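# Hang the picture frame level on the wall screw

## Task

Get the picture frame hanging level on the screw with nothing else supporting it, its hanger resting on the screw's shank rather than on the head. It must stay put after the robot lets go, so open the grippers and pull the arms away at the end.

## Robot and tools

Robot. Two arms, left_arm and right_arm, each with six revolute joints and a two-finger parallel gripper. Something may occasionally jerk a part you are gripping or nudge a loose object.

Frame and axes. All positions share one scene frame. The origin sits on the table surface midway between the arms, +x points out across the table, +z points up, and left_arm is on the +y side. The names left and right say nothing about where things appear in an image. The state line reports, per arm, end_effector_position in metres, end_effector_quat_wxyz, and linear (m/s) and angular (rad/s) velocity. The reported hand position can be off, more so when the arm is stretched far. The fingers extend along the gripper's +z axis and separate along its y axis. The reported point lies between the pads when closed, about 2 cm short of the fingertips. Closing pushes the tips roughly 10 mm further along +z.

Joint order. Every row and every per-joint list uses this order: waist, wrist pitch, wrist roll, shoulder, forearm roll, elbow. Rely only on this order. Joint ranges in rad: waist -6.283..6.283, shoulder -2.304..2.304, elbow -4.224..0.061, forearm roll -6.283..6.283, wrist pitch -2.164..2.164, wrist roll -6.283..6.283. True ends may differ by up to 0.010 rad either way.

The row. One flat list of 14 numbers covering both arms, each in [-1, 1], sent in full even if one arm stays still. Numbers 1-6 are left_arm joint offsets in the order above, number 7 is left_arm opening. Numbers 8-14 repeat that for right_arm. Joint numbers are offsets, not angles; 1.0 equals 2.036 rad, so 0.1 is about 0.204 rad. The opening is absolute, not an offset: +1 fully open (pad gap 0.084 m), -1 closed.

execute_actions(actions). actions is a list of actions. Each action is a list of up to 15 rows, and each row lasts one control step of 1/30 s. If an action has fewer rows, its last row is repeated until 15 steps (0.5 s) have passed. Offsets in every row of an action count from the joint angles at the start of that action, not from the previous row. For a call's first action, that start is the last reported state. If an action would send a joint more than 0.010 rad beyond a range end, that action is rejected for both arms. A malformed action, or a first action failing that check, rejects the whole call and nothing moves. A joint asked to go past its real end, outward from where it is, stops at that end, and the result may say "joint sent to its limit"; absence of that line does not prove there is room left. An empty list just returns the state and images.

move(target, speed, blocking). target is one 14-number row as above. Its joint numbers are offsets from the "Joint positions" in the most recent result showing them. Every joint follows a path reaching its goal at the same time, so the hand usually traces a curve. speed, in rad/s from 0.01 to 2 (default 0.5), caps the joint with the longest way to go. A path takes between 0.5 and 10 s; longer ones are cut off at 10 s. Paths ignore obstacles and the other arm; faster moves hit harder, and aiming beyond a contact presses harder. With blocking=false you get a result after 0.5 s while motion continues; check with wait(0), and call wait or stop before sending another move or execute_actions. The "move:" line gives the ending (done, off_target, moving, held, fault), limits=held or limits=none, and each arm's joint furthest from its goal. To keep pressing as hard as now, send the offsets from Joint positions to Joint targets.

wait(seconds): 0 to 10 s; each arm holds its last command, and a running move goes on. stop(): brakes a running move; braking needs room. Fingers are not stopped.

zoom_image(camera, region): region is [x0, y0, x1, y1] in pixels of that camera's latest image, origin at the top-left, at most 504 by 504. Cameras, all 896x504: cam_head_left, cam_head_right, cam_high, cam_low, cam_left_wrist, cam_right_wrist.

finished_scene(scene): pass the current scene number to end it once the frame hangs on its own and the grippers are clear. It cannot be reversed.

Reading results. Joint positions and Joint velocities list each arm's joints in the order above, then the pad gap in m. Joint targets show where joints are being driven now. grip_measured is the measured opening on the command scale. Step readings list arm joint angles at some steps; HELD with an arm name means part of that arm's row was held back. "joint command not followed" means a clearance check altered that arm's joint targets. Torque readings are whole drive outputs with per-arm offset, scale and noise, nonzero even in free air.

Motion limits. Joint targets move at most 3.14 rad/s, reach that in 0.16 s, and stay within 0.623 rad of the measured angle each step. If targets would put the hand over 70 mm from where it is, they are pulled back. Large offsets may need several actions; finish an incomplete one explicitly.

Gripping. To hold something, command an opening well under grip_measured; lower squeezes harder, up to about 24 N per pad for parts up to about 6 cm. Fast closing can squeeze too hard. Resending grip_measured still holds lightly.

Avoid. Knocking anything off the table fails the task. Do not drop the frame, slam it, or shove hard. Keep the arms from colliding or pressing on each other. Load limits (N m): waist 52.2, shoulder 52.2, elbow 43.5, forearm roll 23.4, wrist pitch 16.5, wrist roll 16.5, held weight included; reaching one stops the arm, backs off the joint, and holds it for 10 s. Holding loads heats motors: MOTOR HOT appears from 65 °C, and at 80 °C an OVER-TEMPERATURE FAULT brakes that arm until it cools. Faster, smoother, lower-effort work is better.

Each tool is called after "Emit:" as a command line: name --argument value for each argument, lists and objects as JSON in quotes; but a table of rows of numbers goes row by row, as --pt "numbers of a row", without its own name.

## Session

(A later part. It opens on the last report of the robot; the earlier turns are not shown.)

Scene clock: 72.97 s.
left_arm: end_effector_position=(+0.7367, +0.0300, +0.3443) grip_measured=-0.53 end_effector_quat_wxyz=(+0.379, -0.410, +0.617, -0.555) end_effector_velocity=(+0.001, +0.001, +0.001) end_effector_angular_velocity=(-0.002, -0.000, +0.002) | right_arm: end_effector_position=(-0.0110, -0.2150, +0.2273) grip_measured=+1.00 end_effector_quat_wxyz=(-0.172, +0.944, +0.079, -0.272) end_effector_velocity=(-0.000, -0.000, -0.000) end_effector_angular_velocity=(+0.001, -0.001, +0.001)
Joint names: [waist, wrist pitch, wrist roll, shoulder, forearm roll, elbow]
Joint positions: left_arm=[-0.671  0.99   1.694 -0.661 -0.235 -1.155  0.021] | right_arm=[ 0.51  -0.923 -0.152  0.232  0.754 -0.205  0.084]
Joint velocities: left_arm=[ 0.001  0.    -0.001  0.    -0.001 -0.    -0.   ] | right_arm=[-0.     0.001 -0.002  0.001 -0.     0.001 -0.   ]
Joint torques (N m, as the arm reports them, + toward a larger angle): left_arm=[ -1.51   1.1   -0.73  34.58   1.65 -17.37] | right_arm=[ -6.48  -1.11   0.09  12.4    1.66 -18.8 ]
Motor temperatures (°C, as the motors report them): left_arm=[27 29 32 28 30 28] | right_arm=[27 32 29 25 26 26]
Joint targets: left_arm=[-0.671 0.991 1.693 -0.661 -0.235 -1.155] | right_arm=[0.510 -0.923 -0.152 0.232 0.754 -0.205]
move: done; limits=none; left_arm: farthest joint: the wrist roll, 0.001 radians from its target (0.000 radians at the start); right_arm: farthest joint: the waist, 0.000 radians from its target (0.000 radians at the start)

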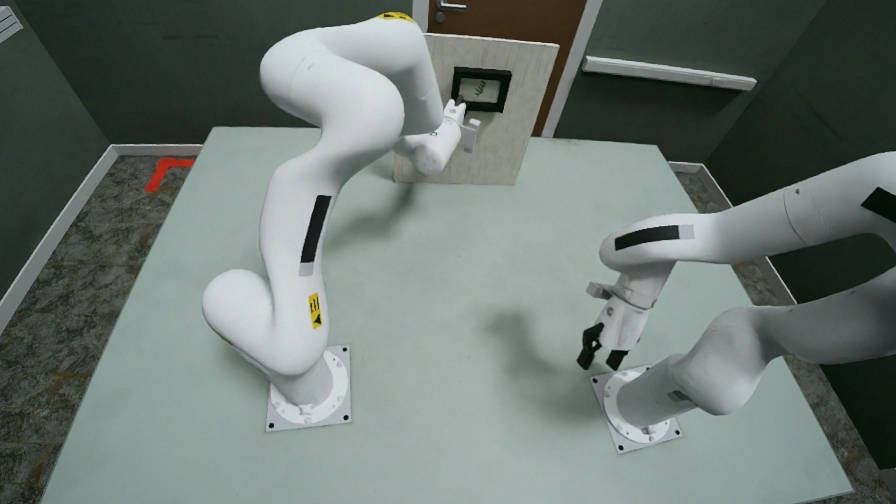

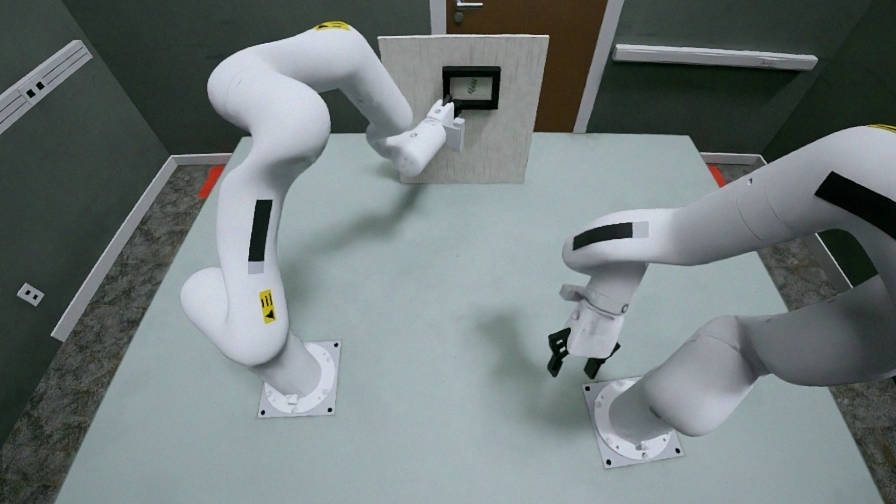

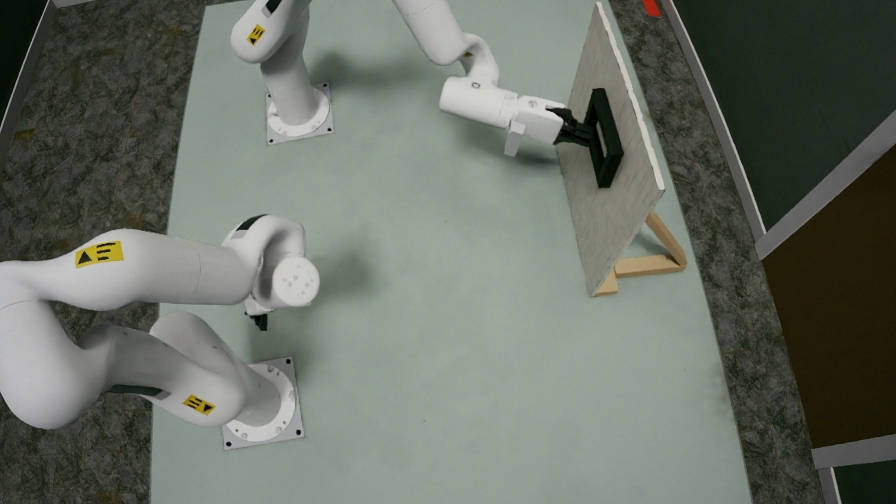

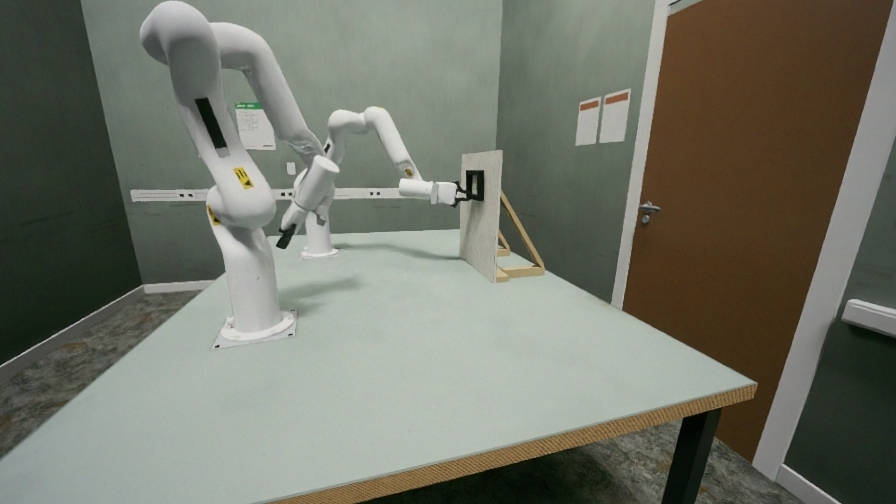

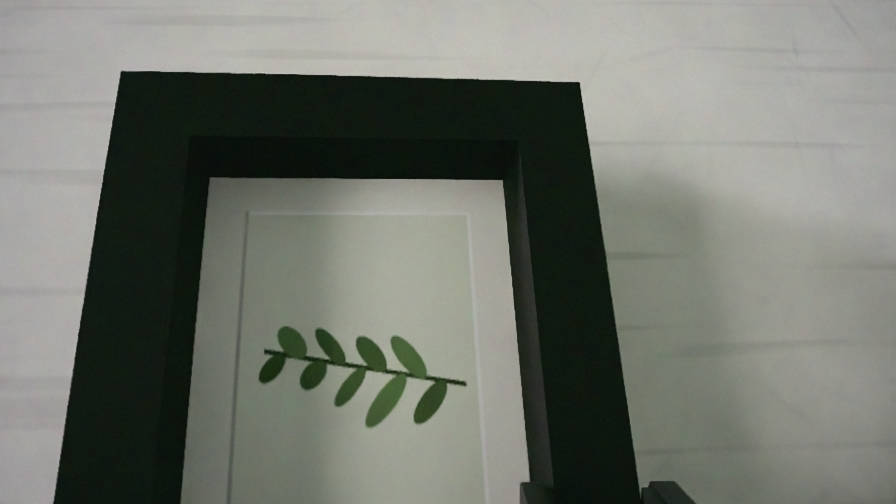

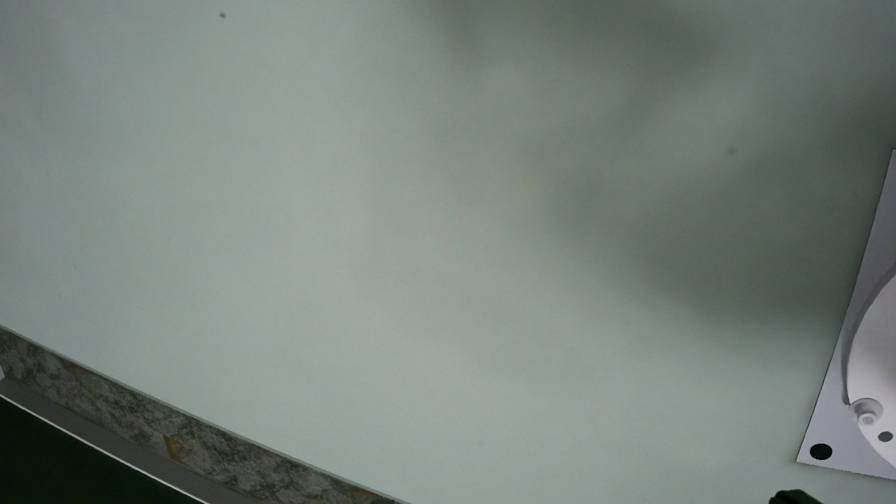

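Emit:
move --target '[0,0.013,0,-0.013,0,0,-1,0,0,0,0,0,0,1]' --speed 0.03

Emit:
zoom_image --camera "cam_head_left" --region '[380,20,580,190]'

Scene clock: 74.33 s.
left_arm: end_effector_position=(+0.7382, +0.0299, +0.3388) grip_measured=-0.53 end_effector_quat_wxyz=(+0.387, -0.405, +0.609, -0.561) end_effector_velocity=(+0.000, +0.000, -0.001) end_effector_angular_velocity=(+0.001, +0.002, -0.000) | right_arm: end_effector_position=(-0.0110, -0.2150, +0.2273) grip_measured=+1.00 end_effector_quat_wxyz=(-0.172, +0.944, +0.079, -0.272) end_effector_velocity=(-0.000, -0.000, -0.000) end_effector_angular_velocity=(-0.002, +0.001, -0.000)
Joint names: [waist, wrist pitch, wrist roll, shoulder, forearm roll, elbow]
Joint positions: left_arm=[-0.672  1.037  1.694 -0.684 -0.235 -1.158  0.021] | right_arm=[ 0.51  -0.923 -0.152  0.232  0.754 -0.205  0.084]
Joint velocities: left_arm=[ 0.    -0.003 -0.    -0.    -0.    -0.     0.   ] | right_arm=[ 0.001  0.001  0.002 -0.001 -0.001  0.     0.   ]
Joint torques (N m, as the arm reports them, + toward a larger angle): left_arm=[14.74 -5.12 -0.79 12.1  -1.96 -1.44] | right_arm=[ -6.34  -1.1    0.08  12.65   1.94 -18.55]
Motor temperatures (°C, as the motors report them): left_arm=[27 29 32 28 30 28] | right_arm=[27 32 29 25 26 26]
Joint targets: left_arm=[-0.671 1.017 1.694 -0.687 -0.235 -1.155] | right_arm=[0.510 -0.923 -0.152 0.232 0.754 -0.205]
move: off_target (left_arm); limits=none; left_arm: farthest joint: the wrist pitch, 0.021 radians from its target (0.026 radians at the start); right_arm: farthest joint: the waist, 0.000 radians from its target (0.000 radians at the start)

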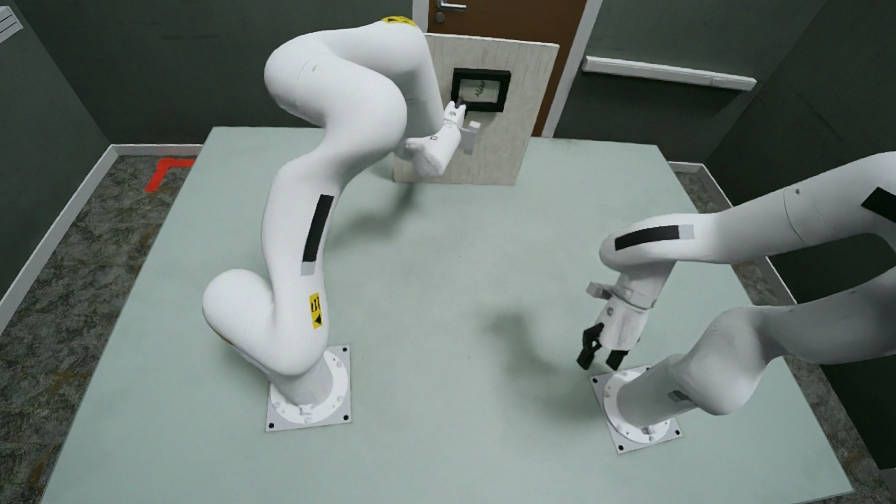

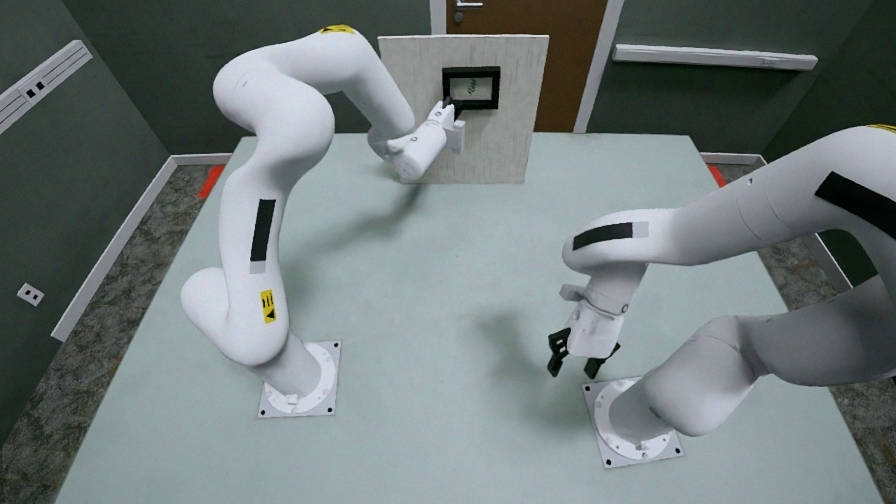

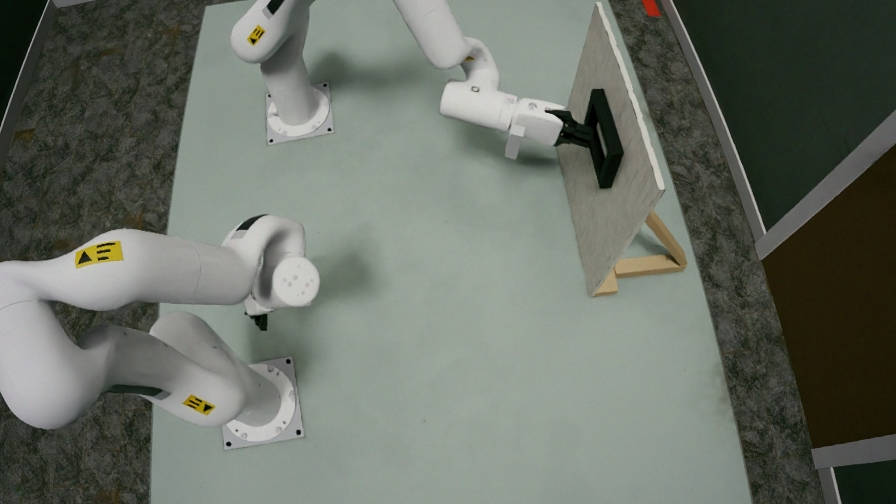

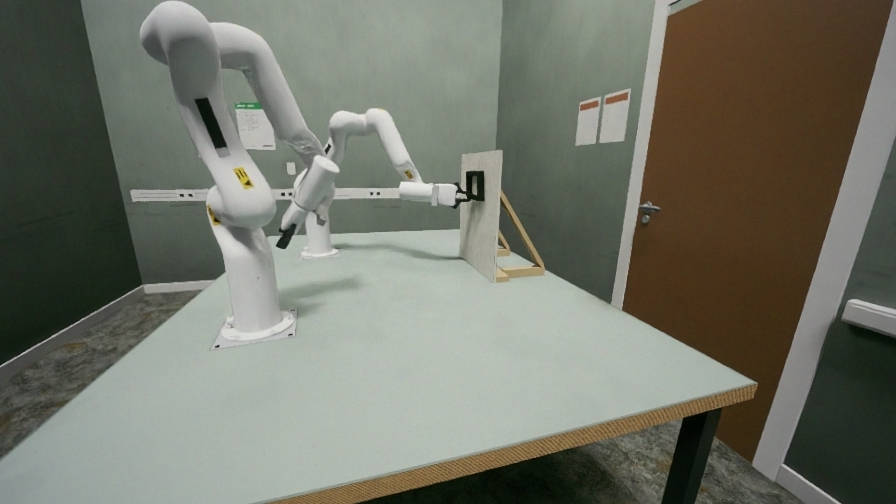

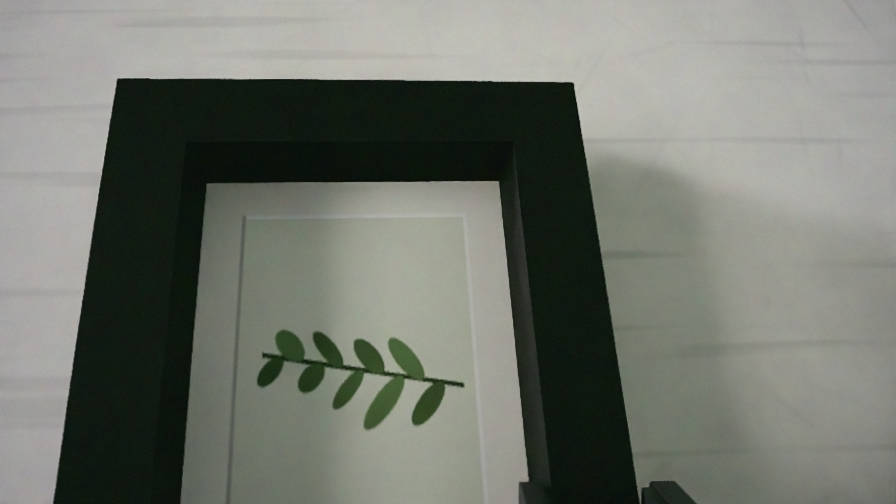

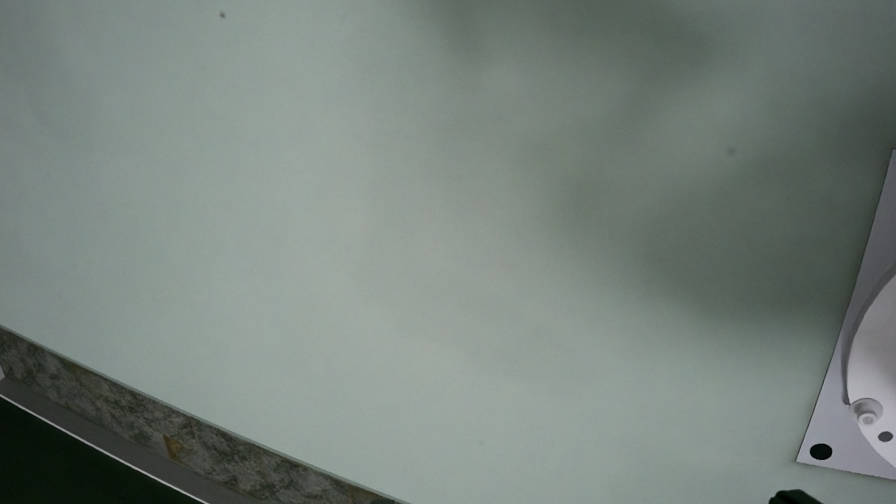

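Region (380, 20, 580, 190) of cam_head_left's 896x504 image, scaled by 2.520, with more detail than that image has; it fills the top 428 rows of this view, and the rest is white.

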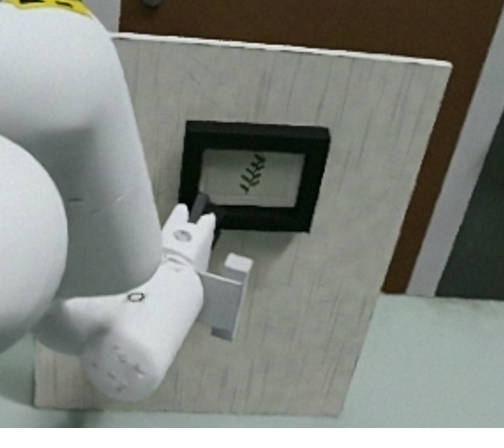

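Seated (stopped). Release, holding current angles.

Emit:
execute_actions --actions '[[[0,0,0,0,0,0,1,0,0,0,0,0,0,1]],[[0,0,0,0,0,0,1,0,0,0,0,0,0,1]]]'

Emit:
zoom_image --camera "cam_head_left" --region '[380,20,580,190]'

Scene clock: 75.57 s.
left_arm: end_effector_position=(+0.7381, +0.0301, +0.3382) grip_measured=+1.00 end_effector_quat_wxyz=(+0.387, -0.406, +0.609, -0.561) end_effector_velocity=(+0.000, +0.000, +0.000) end_effector_angular_velocity=(+0.000, -0.001, +0.000) | right_arm: end_effector_position=(-0.0110, -0.2150, +0.2273) grip_measured=+1.00 end_effector_quat_wxyz=(-0.172, +0.944, +0.079, -0.272) end_effector_velocity=(-0.000, -0.000, -0.000) end_effector_angular_velocity=(-0.000, +0.001, -0.001)
Joint names: [waist, wrist pitch, wrist roll, shoulder, forearm roll, elbow]
Joint positions: left_arm=[-0.671  1.036  1.694 -0.684 -0.235 -1.158  0.084] | right_arm=[ 0.51  -0.923 -0.152  0.232  0.754 -0.205  0.084]
Joint velocities: left_arm=[ 0.     0.001  0.    -0.     0.    -0.     0.   ] | right_arm=[-0.    -0.    -0.    -0.     0.001  0.001  0.   ]
Joint torques (N m, as the arm reports them, + toward a larger angle): left_arm=[  1.19   1.2   -0.94  35.28   1.02 -17.07] | right_arm=[ -6.4   -1.05   0.18  12.57   1.74 -19.15]
Motor temperatures (°C, as the motors report them): left_arm=[27 29 32 28 30 28] | right_arm=[27 32 29 25 26 26]
Joint targets: left_arm=[-0.671 1.036 1.694 -0.684 -0.235 -1.158] | right_arm=[0.510 -0.923 -0.152 0.232 0.754 -0.205]
Step readings (joint positions; steps 1 to 15: 1st action; 16 to 30: 2nd action):
0: left_arm=[-0.671 1.037 1.694 -0.684 -0.235 -1.158] | right_arm=[0.510 -0.923 -0.152 0.232 0.754 -0.205]
1: left_arm=[-0.671 1.036 1.694 -0.684 -0.235 -1.158] | right_arm=[0.510 -0.923 -0.152 0.232 0.754 -0.205]
2: left_arm=[-0.670 1.034 1.694 -0.685 -0.236 -1.157] | right_arm=[0.510 -0.923 -0.152 0.232 0.754 -0.205]
4: left_arm=[-0.669 1.034 1.694 -0.686 -0.236 -1.154] | right_arm=[0.510 -0.923 -0.152 0.232 0.754 -0.205]
8: left_arm=[-0.670 1.034 1.694 -0.685 -0.236 -1.156] | right_arm=[0.510 -0.923 -0.152 0.232 0.754 -0.205]
15: left_arm=[-0.671 1.036 1.694 -0.684 -0.235 -1.158] | right_arm=[0.510 -0.923 -0.152 0.232 0.754 -0.205]
16: left_arm=[-0.672 1.037 1.694 -0.684 -0.235 -1.158] | right_arm=[0.510 -0.923 -0.152 0.232 0.754 -0.205]
17: left_arm=[-0.672 1.037 1.694 -0.684 -0.235 -1.158] | right_arm=[0.510 -0.923 -0.152 0.232 0.754 -0.205]
19: left_arm=[-0.671 1.036 1.694 -0.684 -0.235 -1.158] | right_arm=[0.510 -0.923 -0.152 0.232 0.754 -0.205]
23: left_arm=[-0.671 1.036 1.694 -0.684 -0.235 -1.158] | right_arm=[0.510 -0.923 -0.152 0.232 0.754 -0.205]
30: Joint positions above

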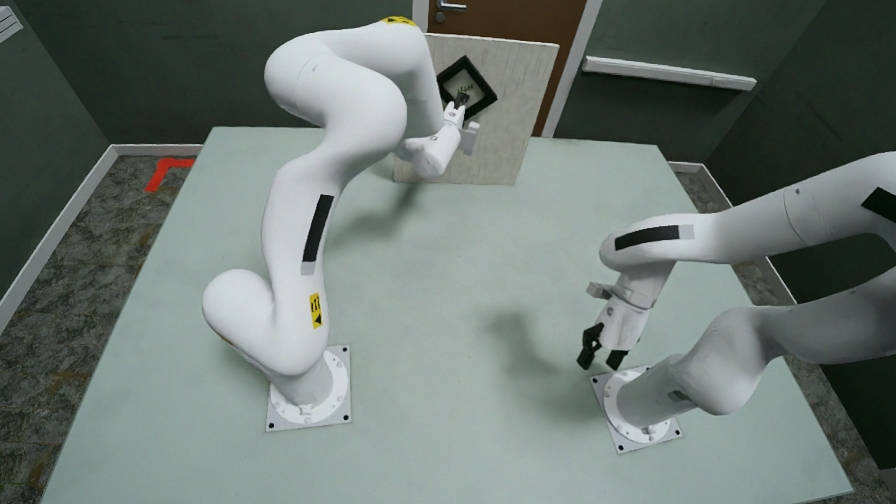

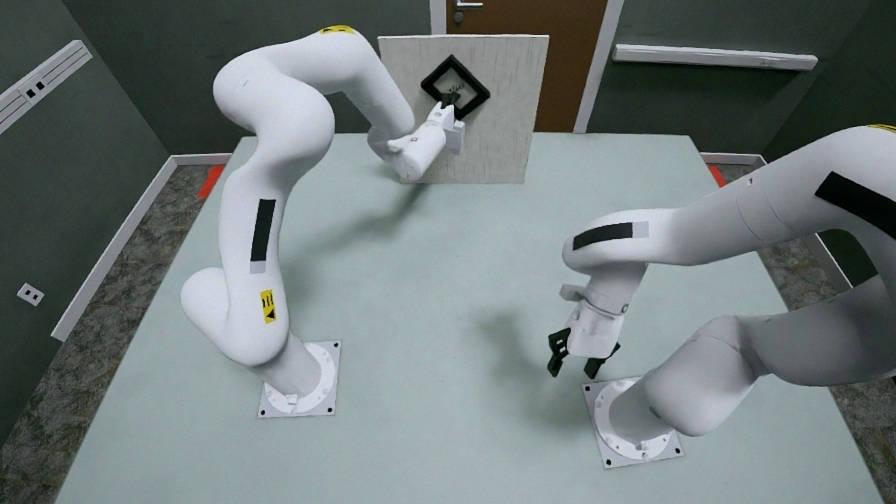

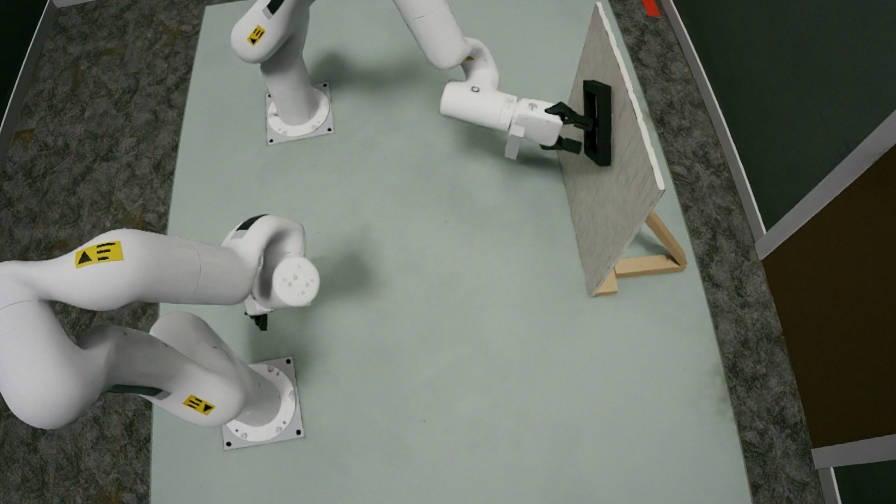

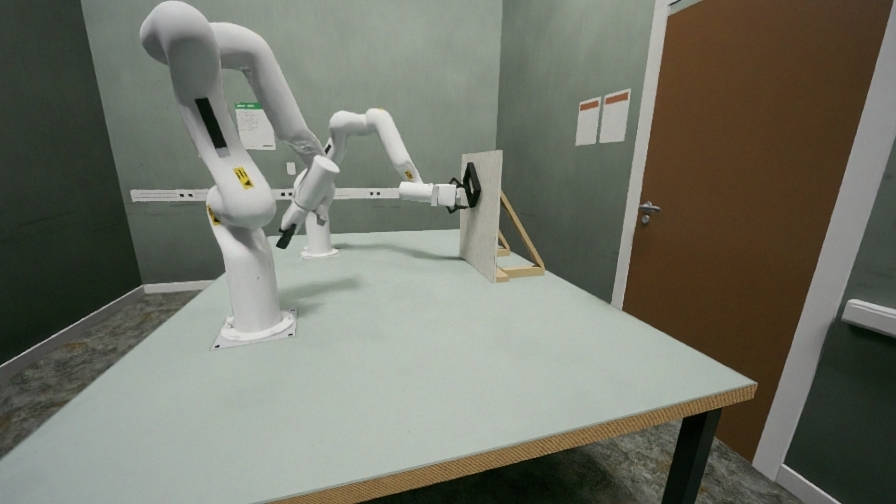

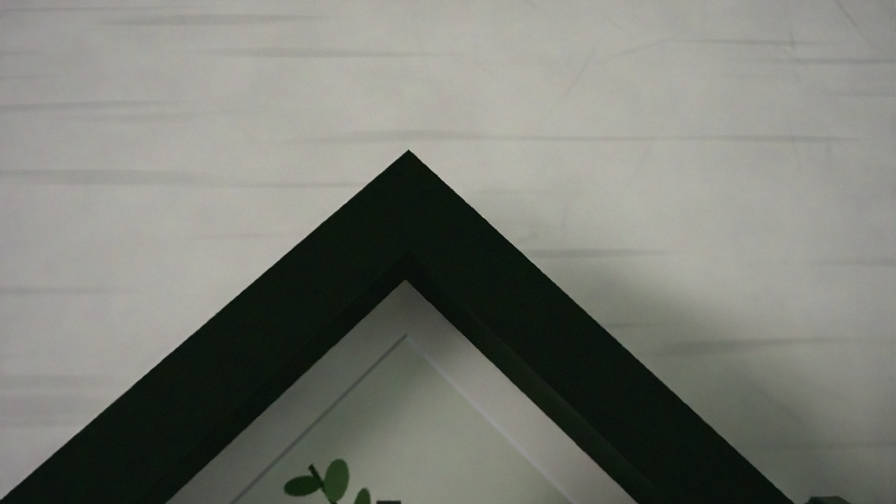

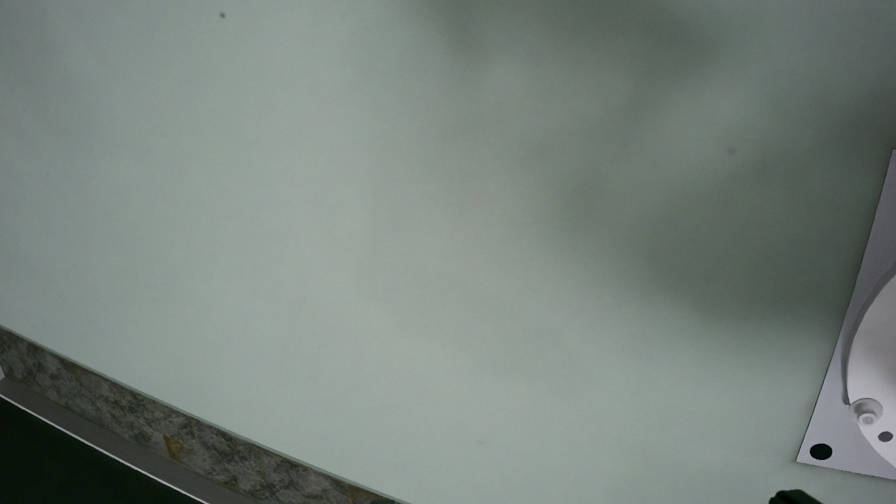

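Region (380, 20, 580, 190) of cam_head_left's 896x504 image, scaled by 2.520, with more detail than that image has; it fills the top 428 rows of this view, and the rest is white.

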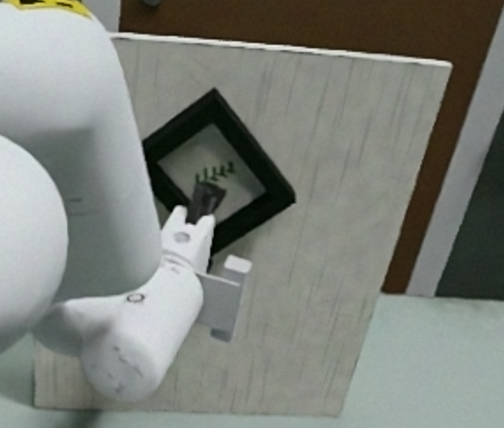

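Emit:
move --target '[0.03,0.02,0,0.03,0,0.06,1,0,0,0,0,0,0,1]' --speed 0.1

Emit:
zoom_image --camera "cam_head_left" --region '[400,30,520,130]'

Scene clock: 77.33 s.
left_arm: end_effector_position=(+0.7283, +0.0944, +0.3285) grip_measured=+1.00 end_effector_quat_wxyz=(+0.404, -0.425, +0.604, -0.540) end_effector_velocity=(-0.000, -0.001, +0.000) end_effector_angular_velocity=(+0.002, -0.002, -0.003) | right_arm: end_effector_position=(-0.0110, -0.2150, +0.2273) grip_measured=+1.00 end_effector_quat_wxyz=(-0.172, +0.944, +0.079, -0.272) end_effector_velocity=(-0.001, -0.000, -0.000) end_effector_angular_velocity=(+0.000, +0.002, +0.002)
Joint names: [waist, wrist pitch, wrist roll, shoulder, forearm roll, elbow]
Joint positions: left_arm=[-0.61   1.077  1.694 -0.623 -0.235 -1.036  0.084] | right_arm=[ 0.51  -0.923 -0.152  0.232  0.754 -0.205  0.084]
Joint velocities: left_arm=[-0.     0.001  0.001 -0.     0.003  0.     0.   ] | right_arm=[ 0.001 -0.    -0.002 -0.001  0.001  0.001 -0.   ]
Joint torques (N m, as the arm reports them, + toward a larger angle): left_arm=[  0.74   1.19  -1.01  32.73   1.24 -16.44] | right_arm=[ -6.72  -1.1    0.09  11.88   1.63 -18.5 ]
Motor temperatures (°C, as the motors report them): left_arm=[27 29 32 28 30 28] | right_arm=[27 32 29 25 26 26]
Joint targets: left_arm=[-0.610 1.077 1.694 -0.623 -0.235 -1.036] | right_arm=[0.510 -0.923 -0.152 0.232 0.754 -0.205]
move: done; limits=none; left_arm: farthest joint: the waist, 0.001 radians from its target (0.062 radians at the start); right_arm: farthest joint: the waist, 0.000 radians from its target (0.000 radians at the start)

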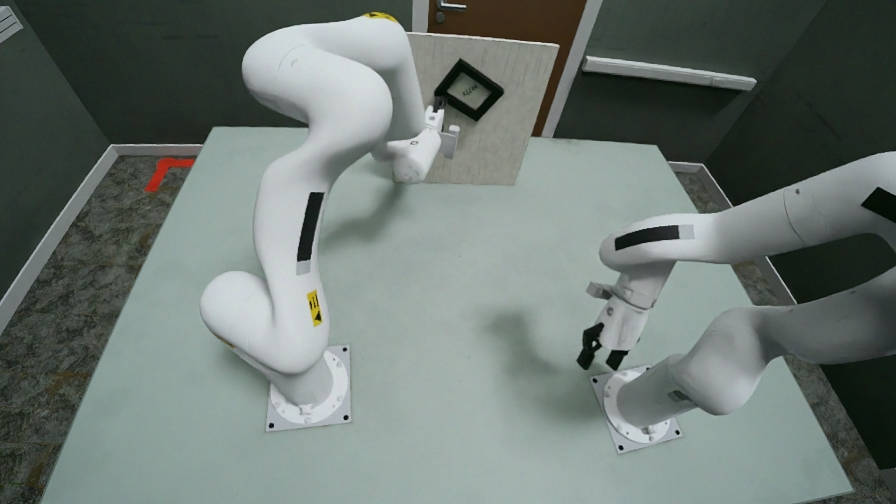

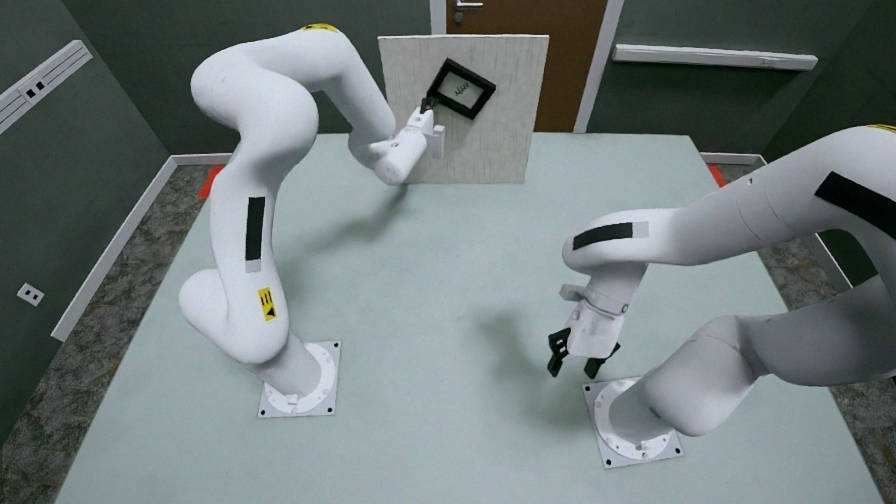

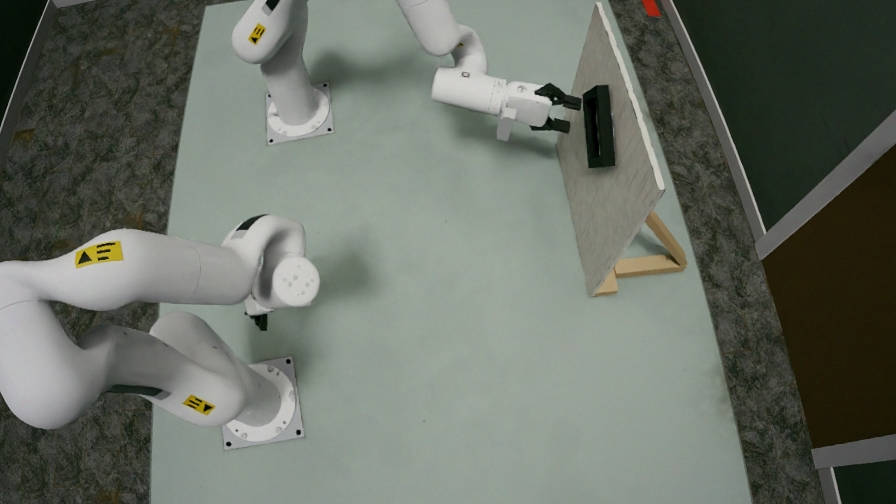

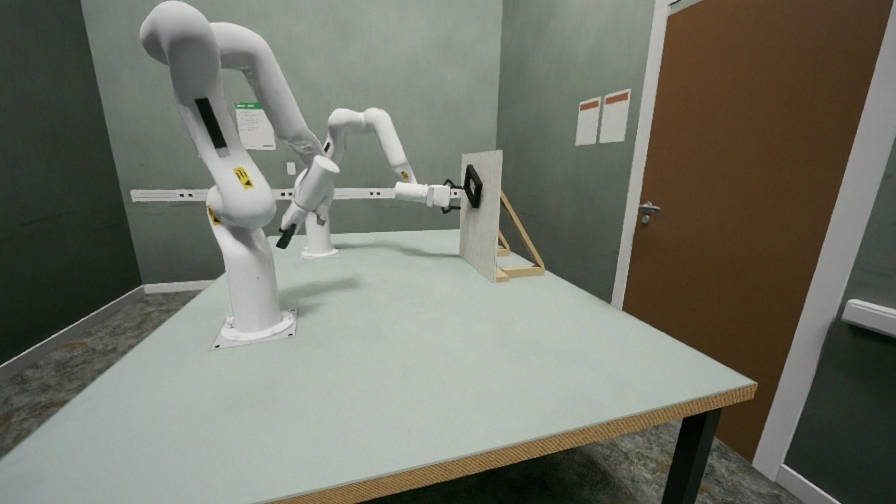

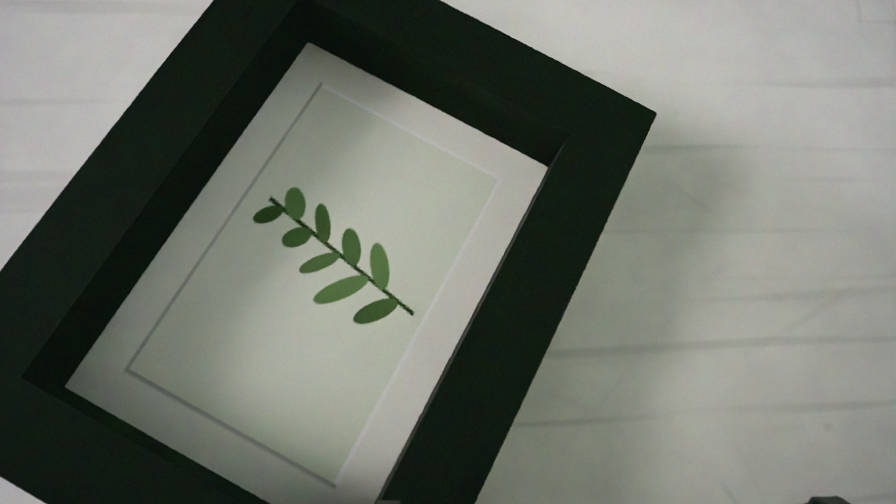

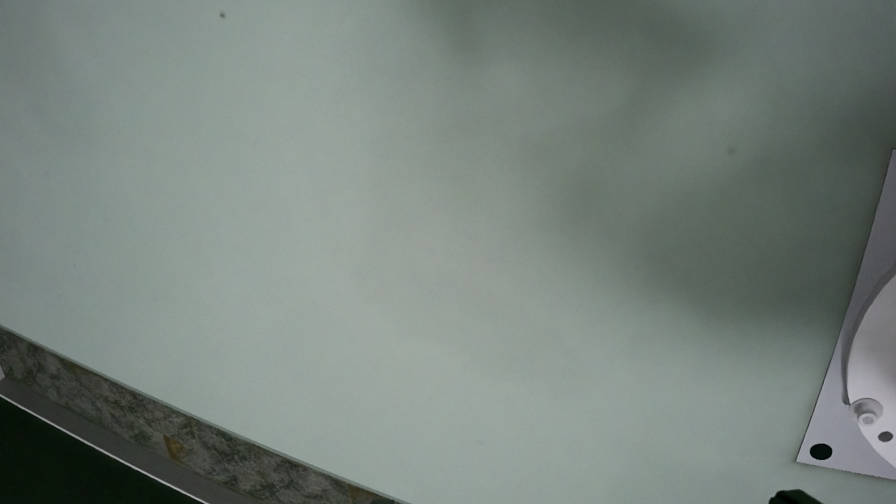

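Region (400, 30, 520, 130) of cam_head_left's 896x504 image, scaled by 4.200, with more detail than that image has.

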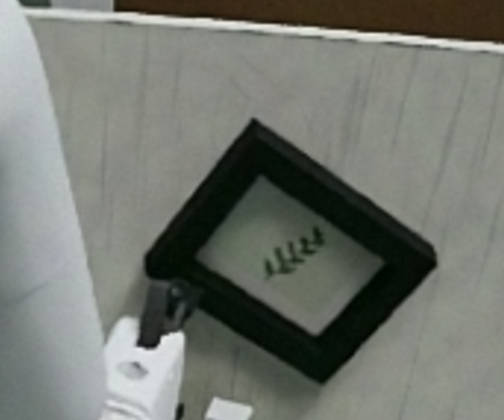

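Emit:
move --target '[0,-0.022,0,0.022,0,0,1,0,0,0,0,0,0,1]' --speed 0.1

Scene clock: 78.53 s.
left_arm: end_effector_position=(+0.7279, +0.0931, +0.3521) grip_measured=+1.00 end_effector_quat_wxyz=(+0.400, -0.427, +0.603, -0.542) end_effector_velocity=(-0.000, -0.000, +0.001) end_effector_angular_velocity=(-0.001, -0.001, -0.001) | right_arm: end_effector_position=(-0.0110, -0.2150, +0.2273) grip_measured=+1.00 end_effector_quat_wxyz=(-0.172, +0.944, +0.079, -0.272) end_effector_velocity=(+0.000, +0.000, +0.000) end_effector_angular_velocity=(-0.000, -0.001, -0.001)
Joint names: [waist, wrist pitch, wrist roll, shoulder, forearm roll, elbow]
Joint positions: left_arm=[-0.61   1.032  1.694 -0.578 -0.235 -1.036  0.084] | right_arm=[ 0.51  -0.923 -0.152  0.232  0.754 -0.205  0.084]
Joint velocities: left_arm=[ 0.     0.    -0.001  0.001  0.001  0.    -0.   ] | right_arm=[ 0.     0.001  0.002  0.001 -0.    -0.001 -0.   ]
Joint torques (N m, as the arm reports them, + toward a larger angle): left_arm=[  0.36   1.18  -0.91  32.95   1.27 -17.01] | right_arm=[ -6.53  -1.07   0.11  11.91   1.6  -18.64]
Motor temperatures (°C, as the motors report them): left_arm=[27 29 32 28 30 28] | right_arm=[27 32 29 25 26 26]
Joint targets: left_arm=[-0.610 1.032 1.694 -0.578 -0.235 -1.036] | right_arm=[0.510 -0.923 -0.152 0.232 0.754 -0.205]
move: done; limits=none; left_arm: farthest joint: the waist, 0.000 radians from its target (0.000 radians at the start); right_arm: farthest joint: the waist, 0.000 radians from its target (0.000 radians at the start)

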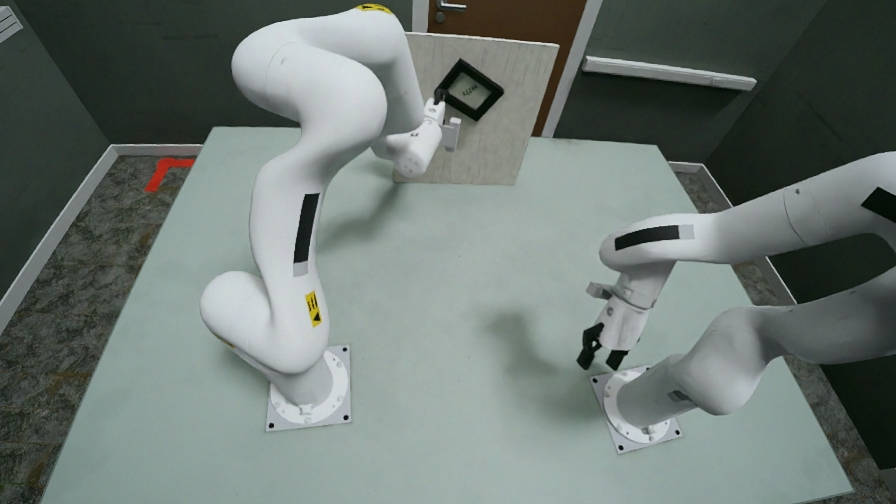

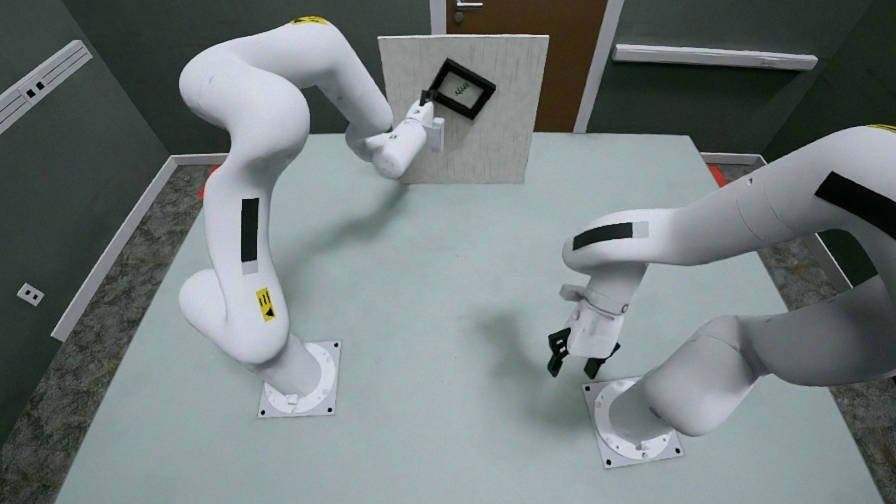

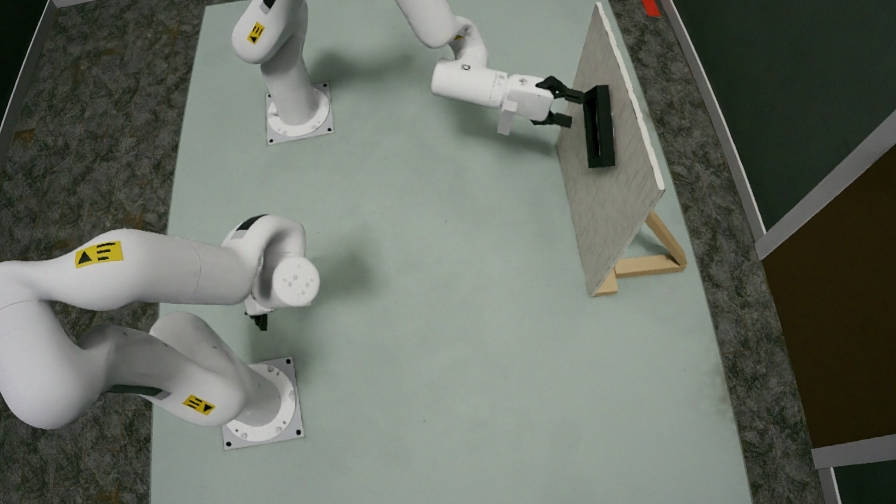

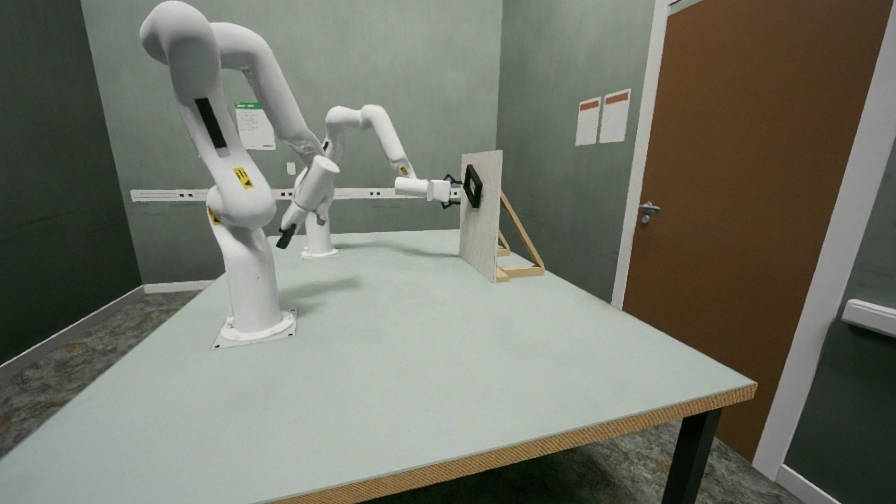

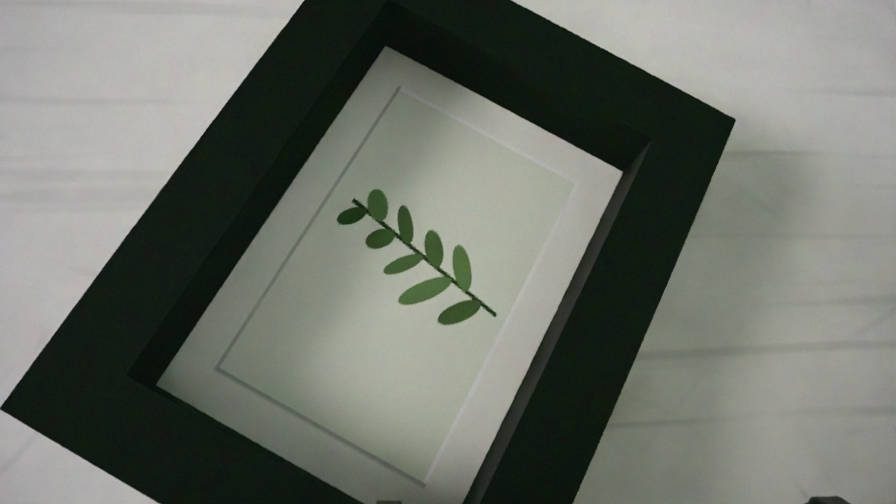

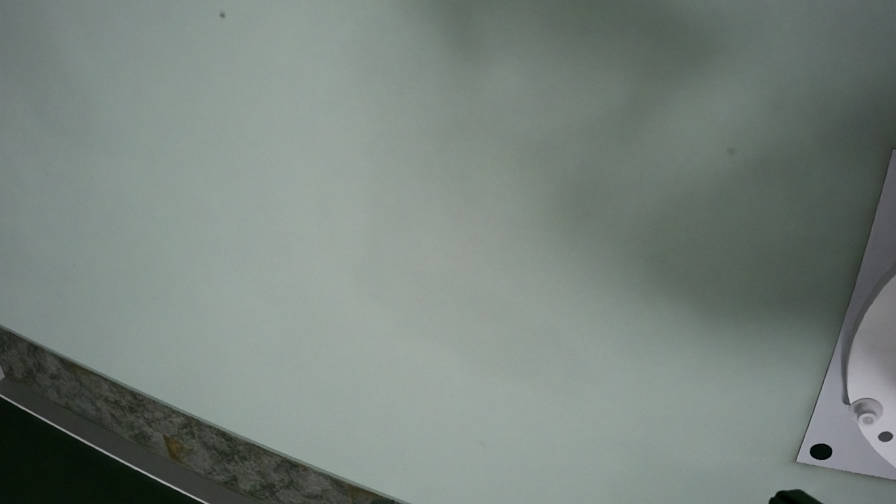

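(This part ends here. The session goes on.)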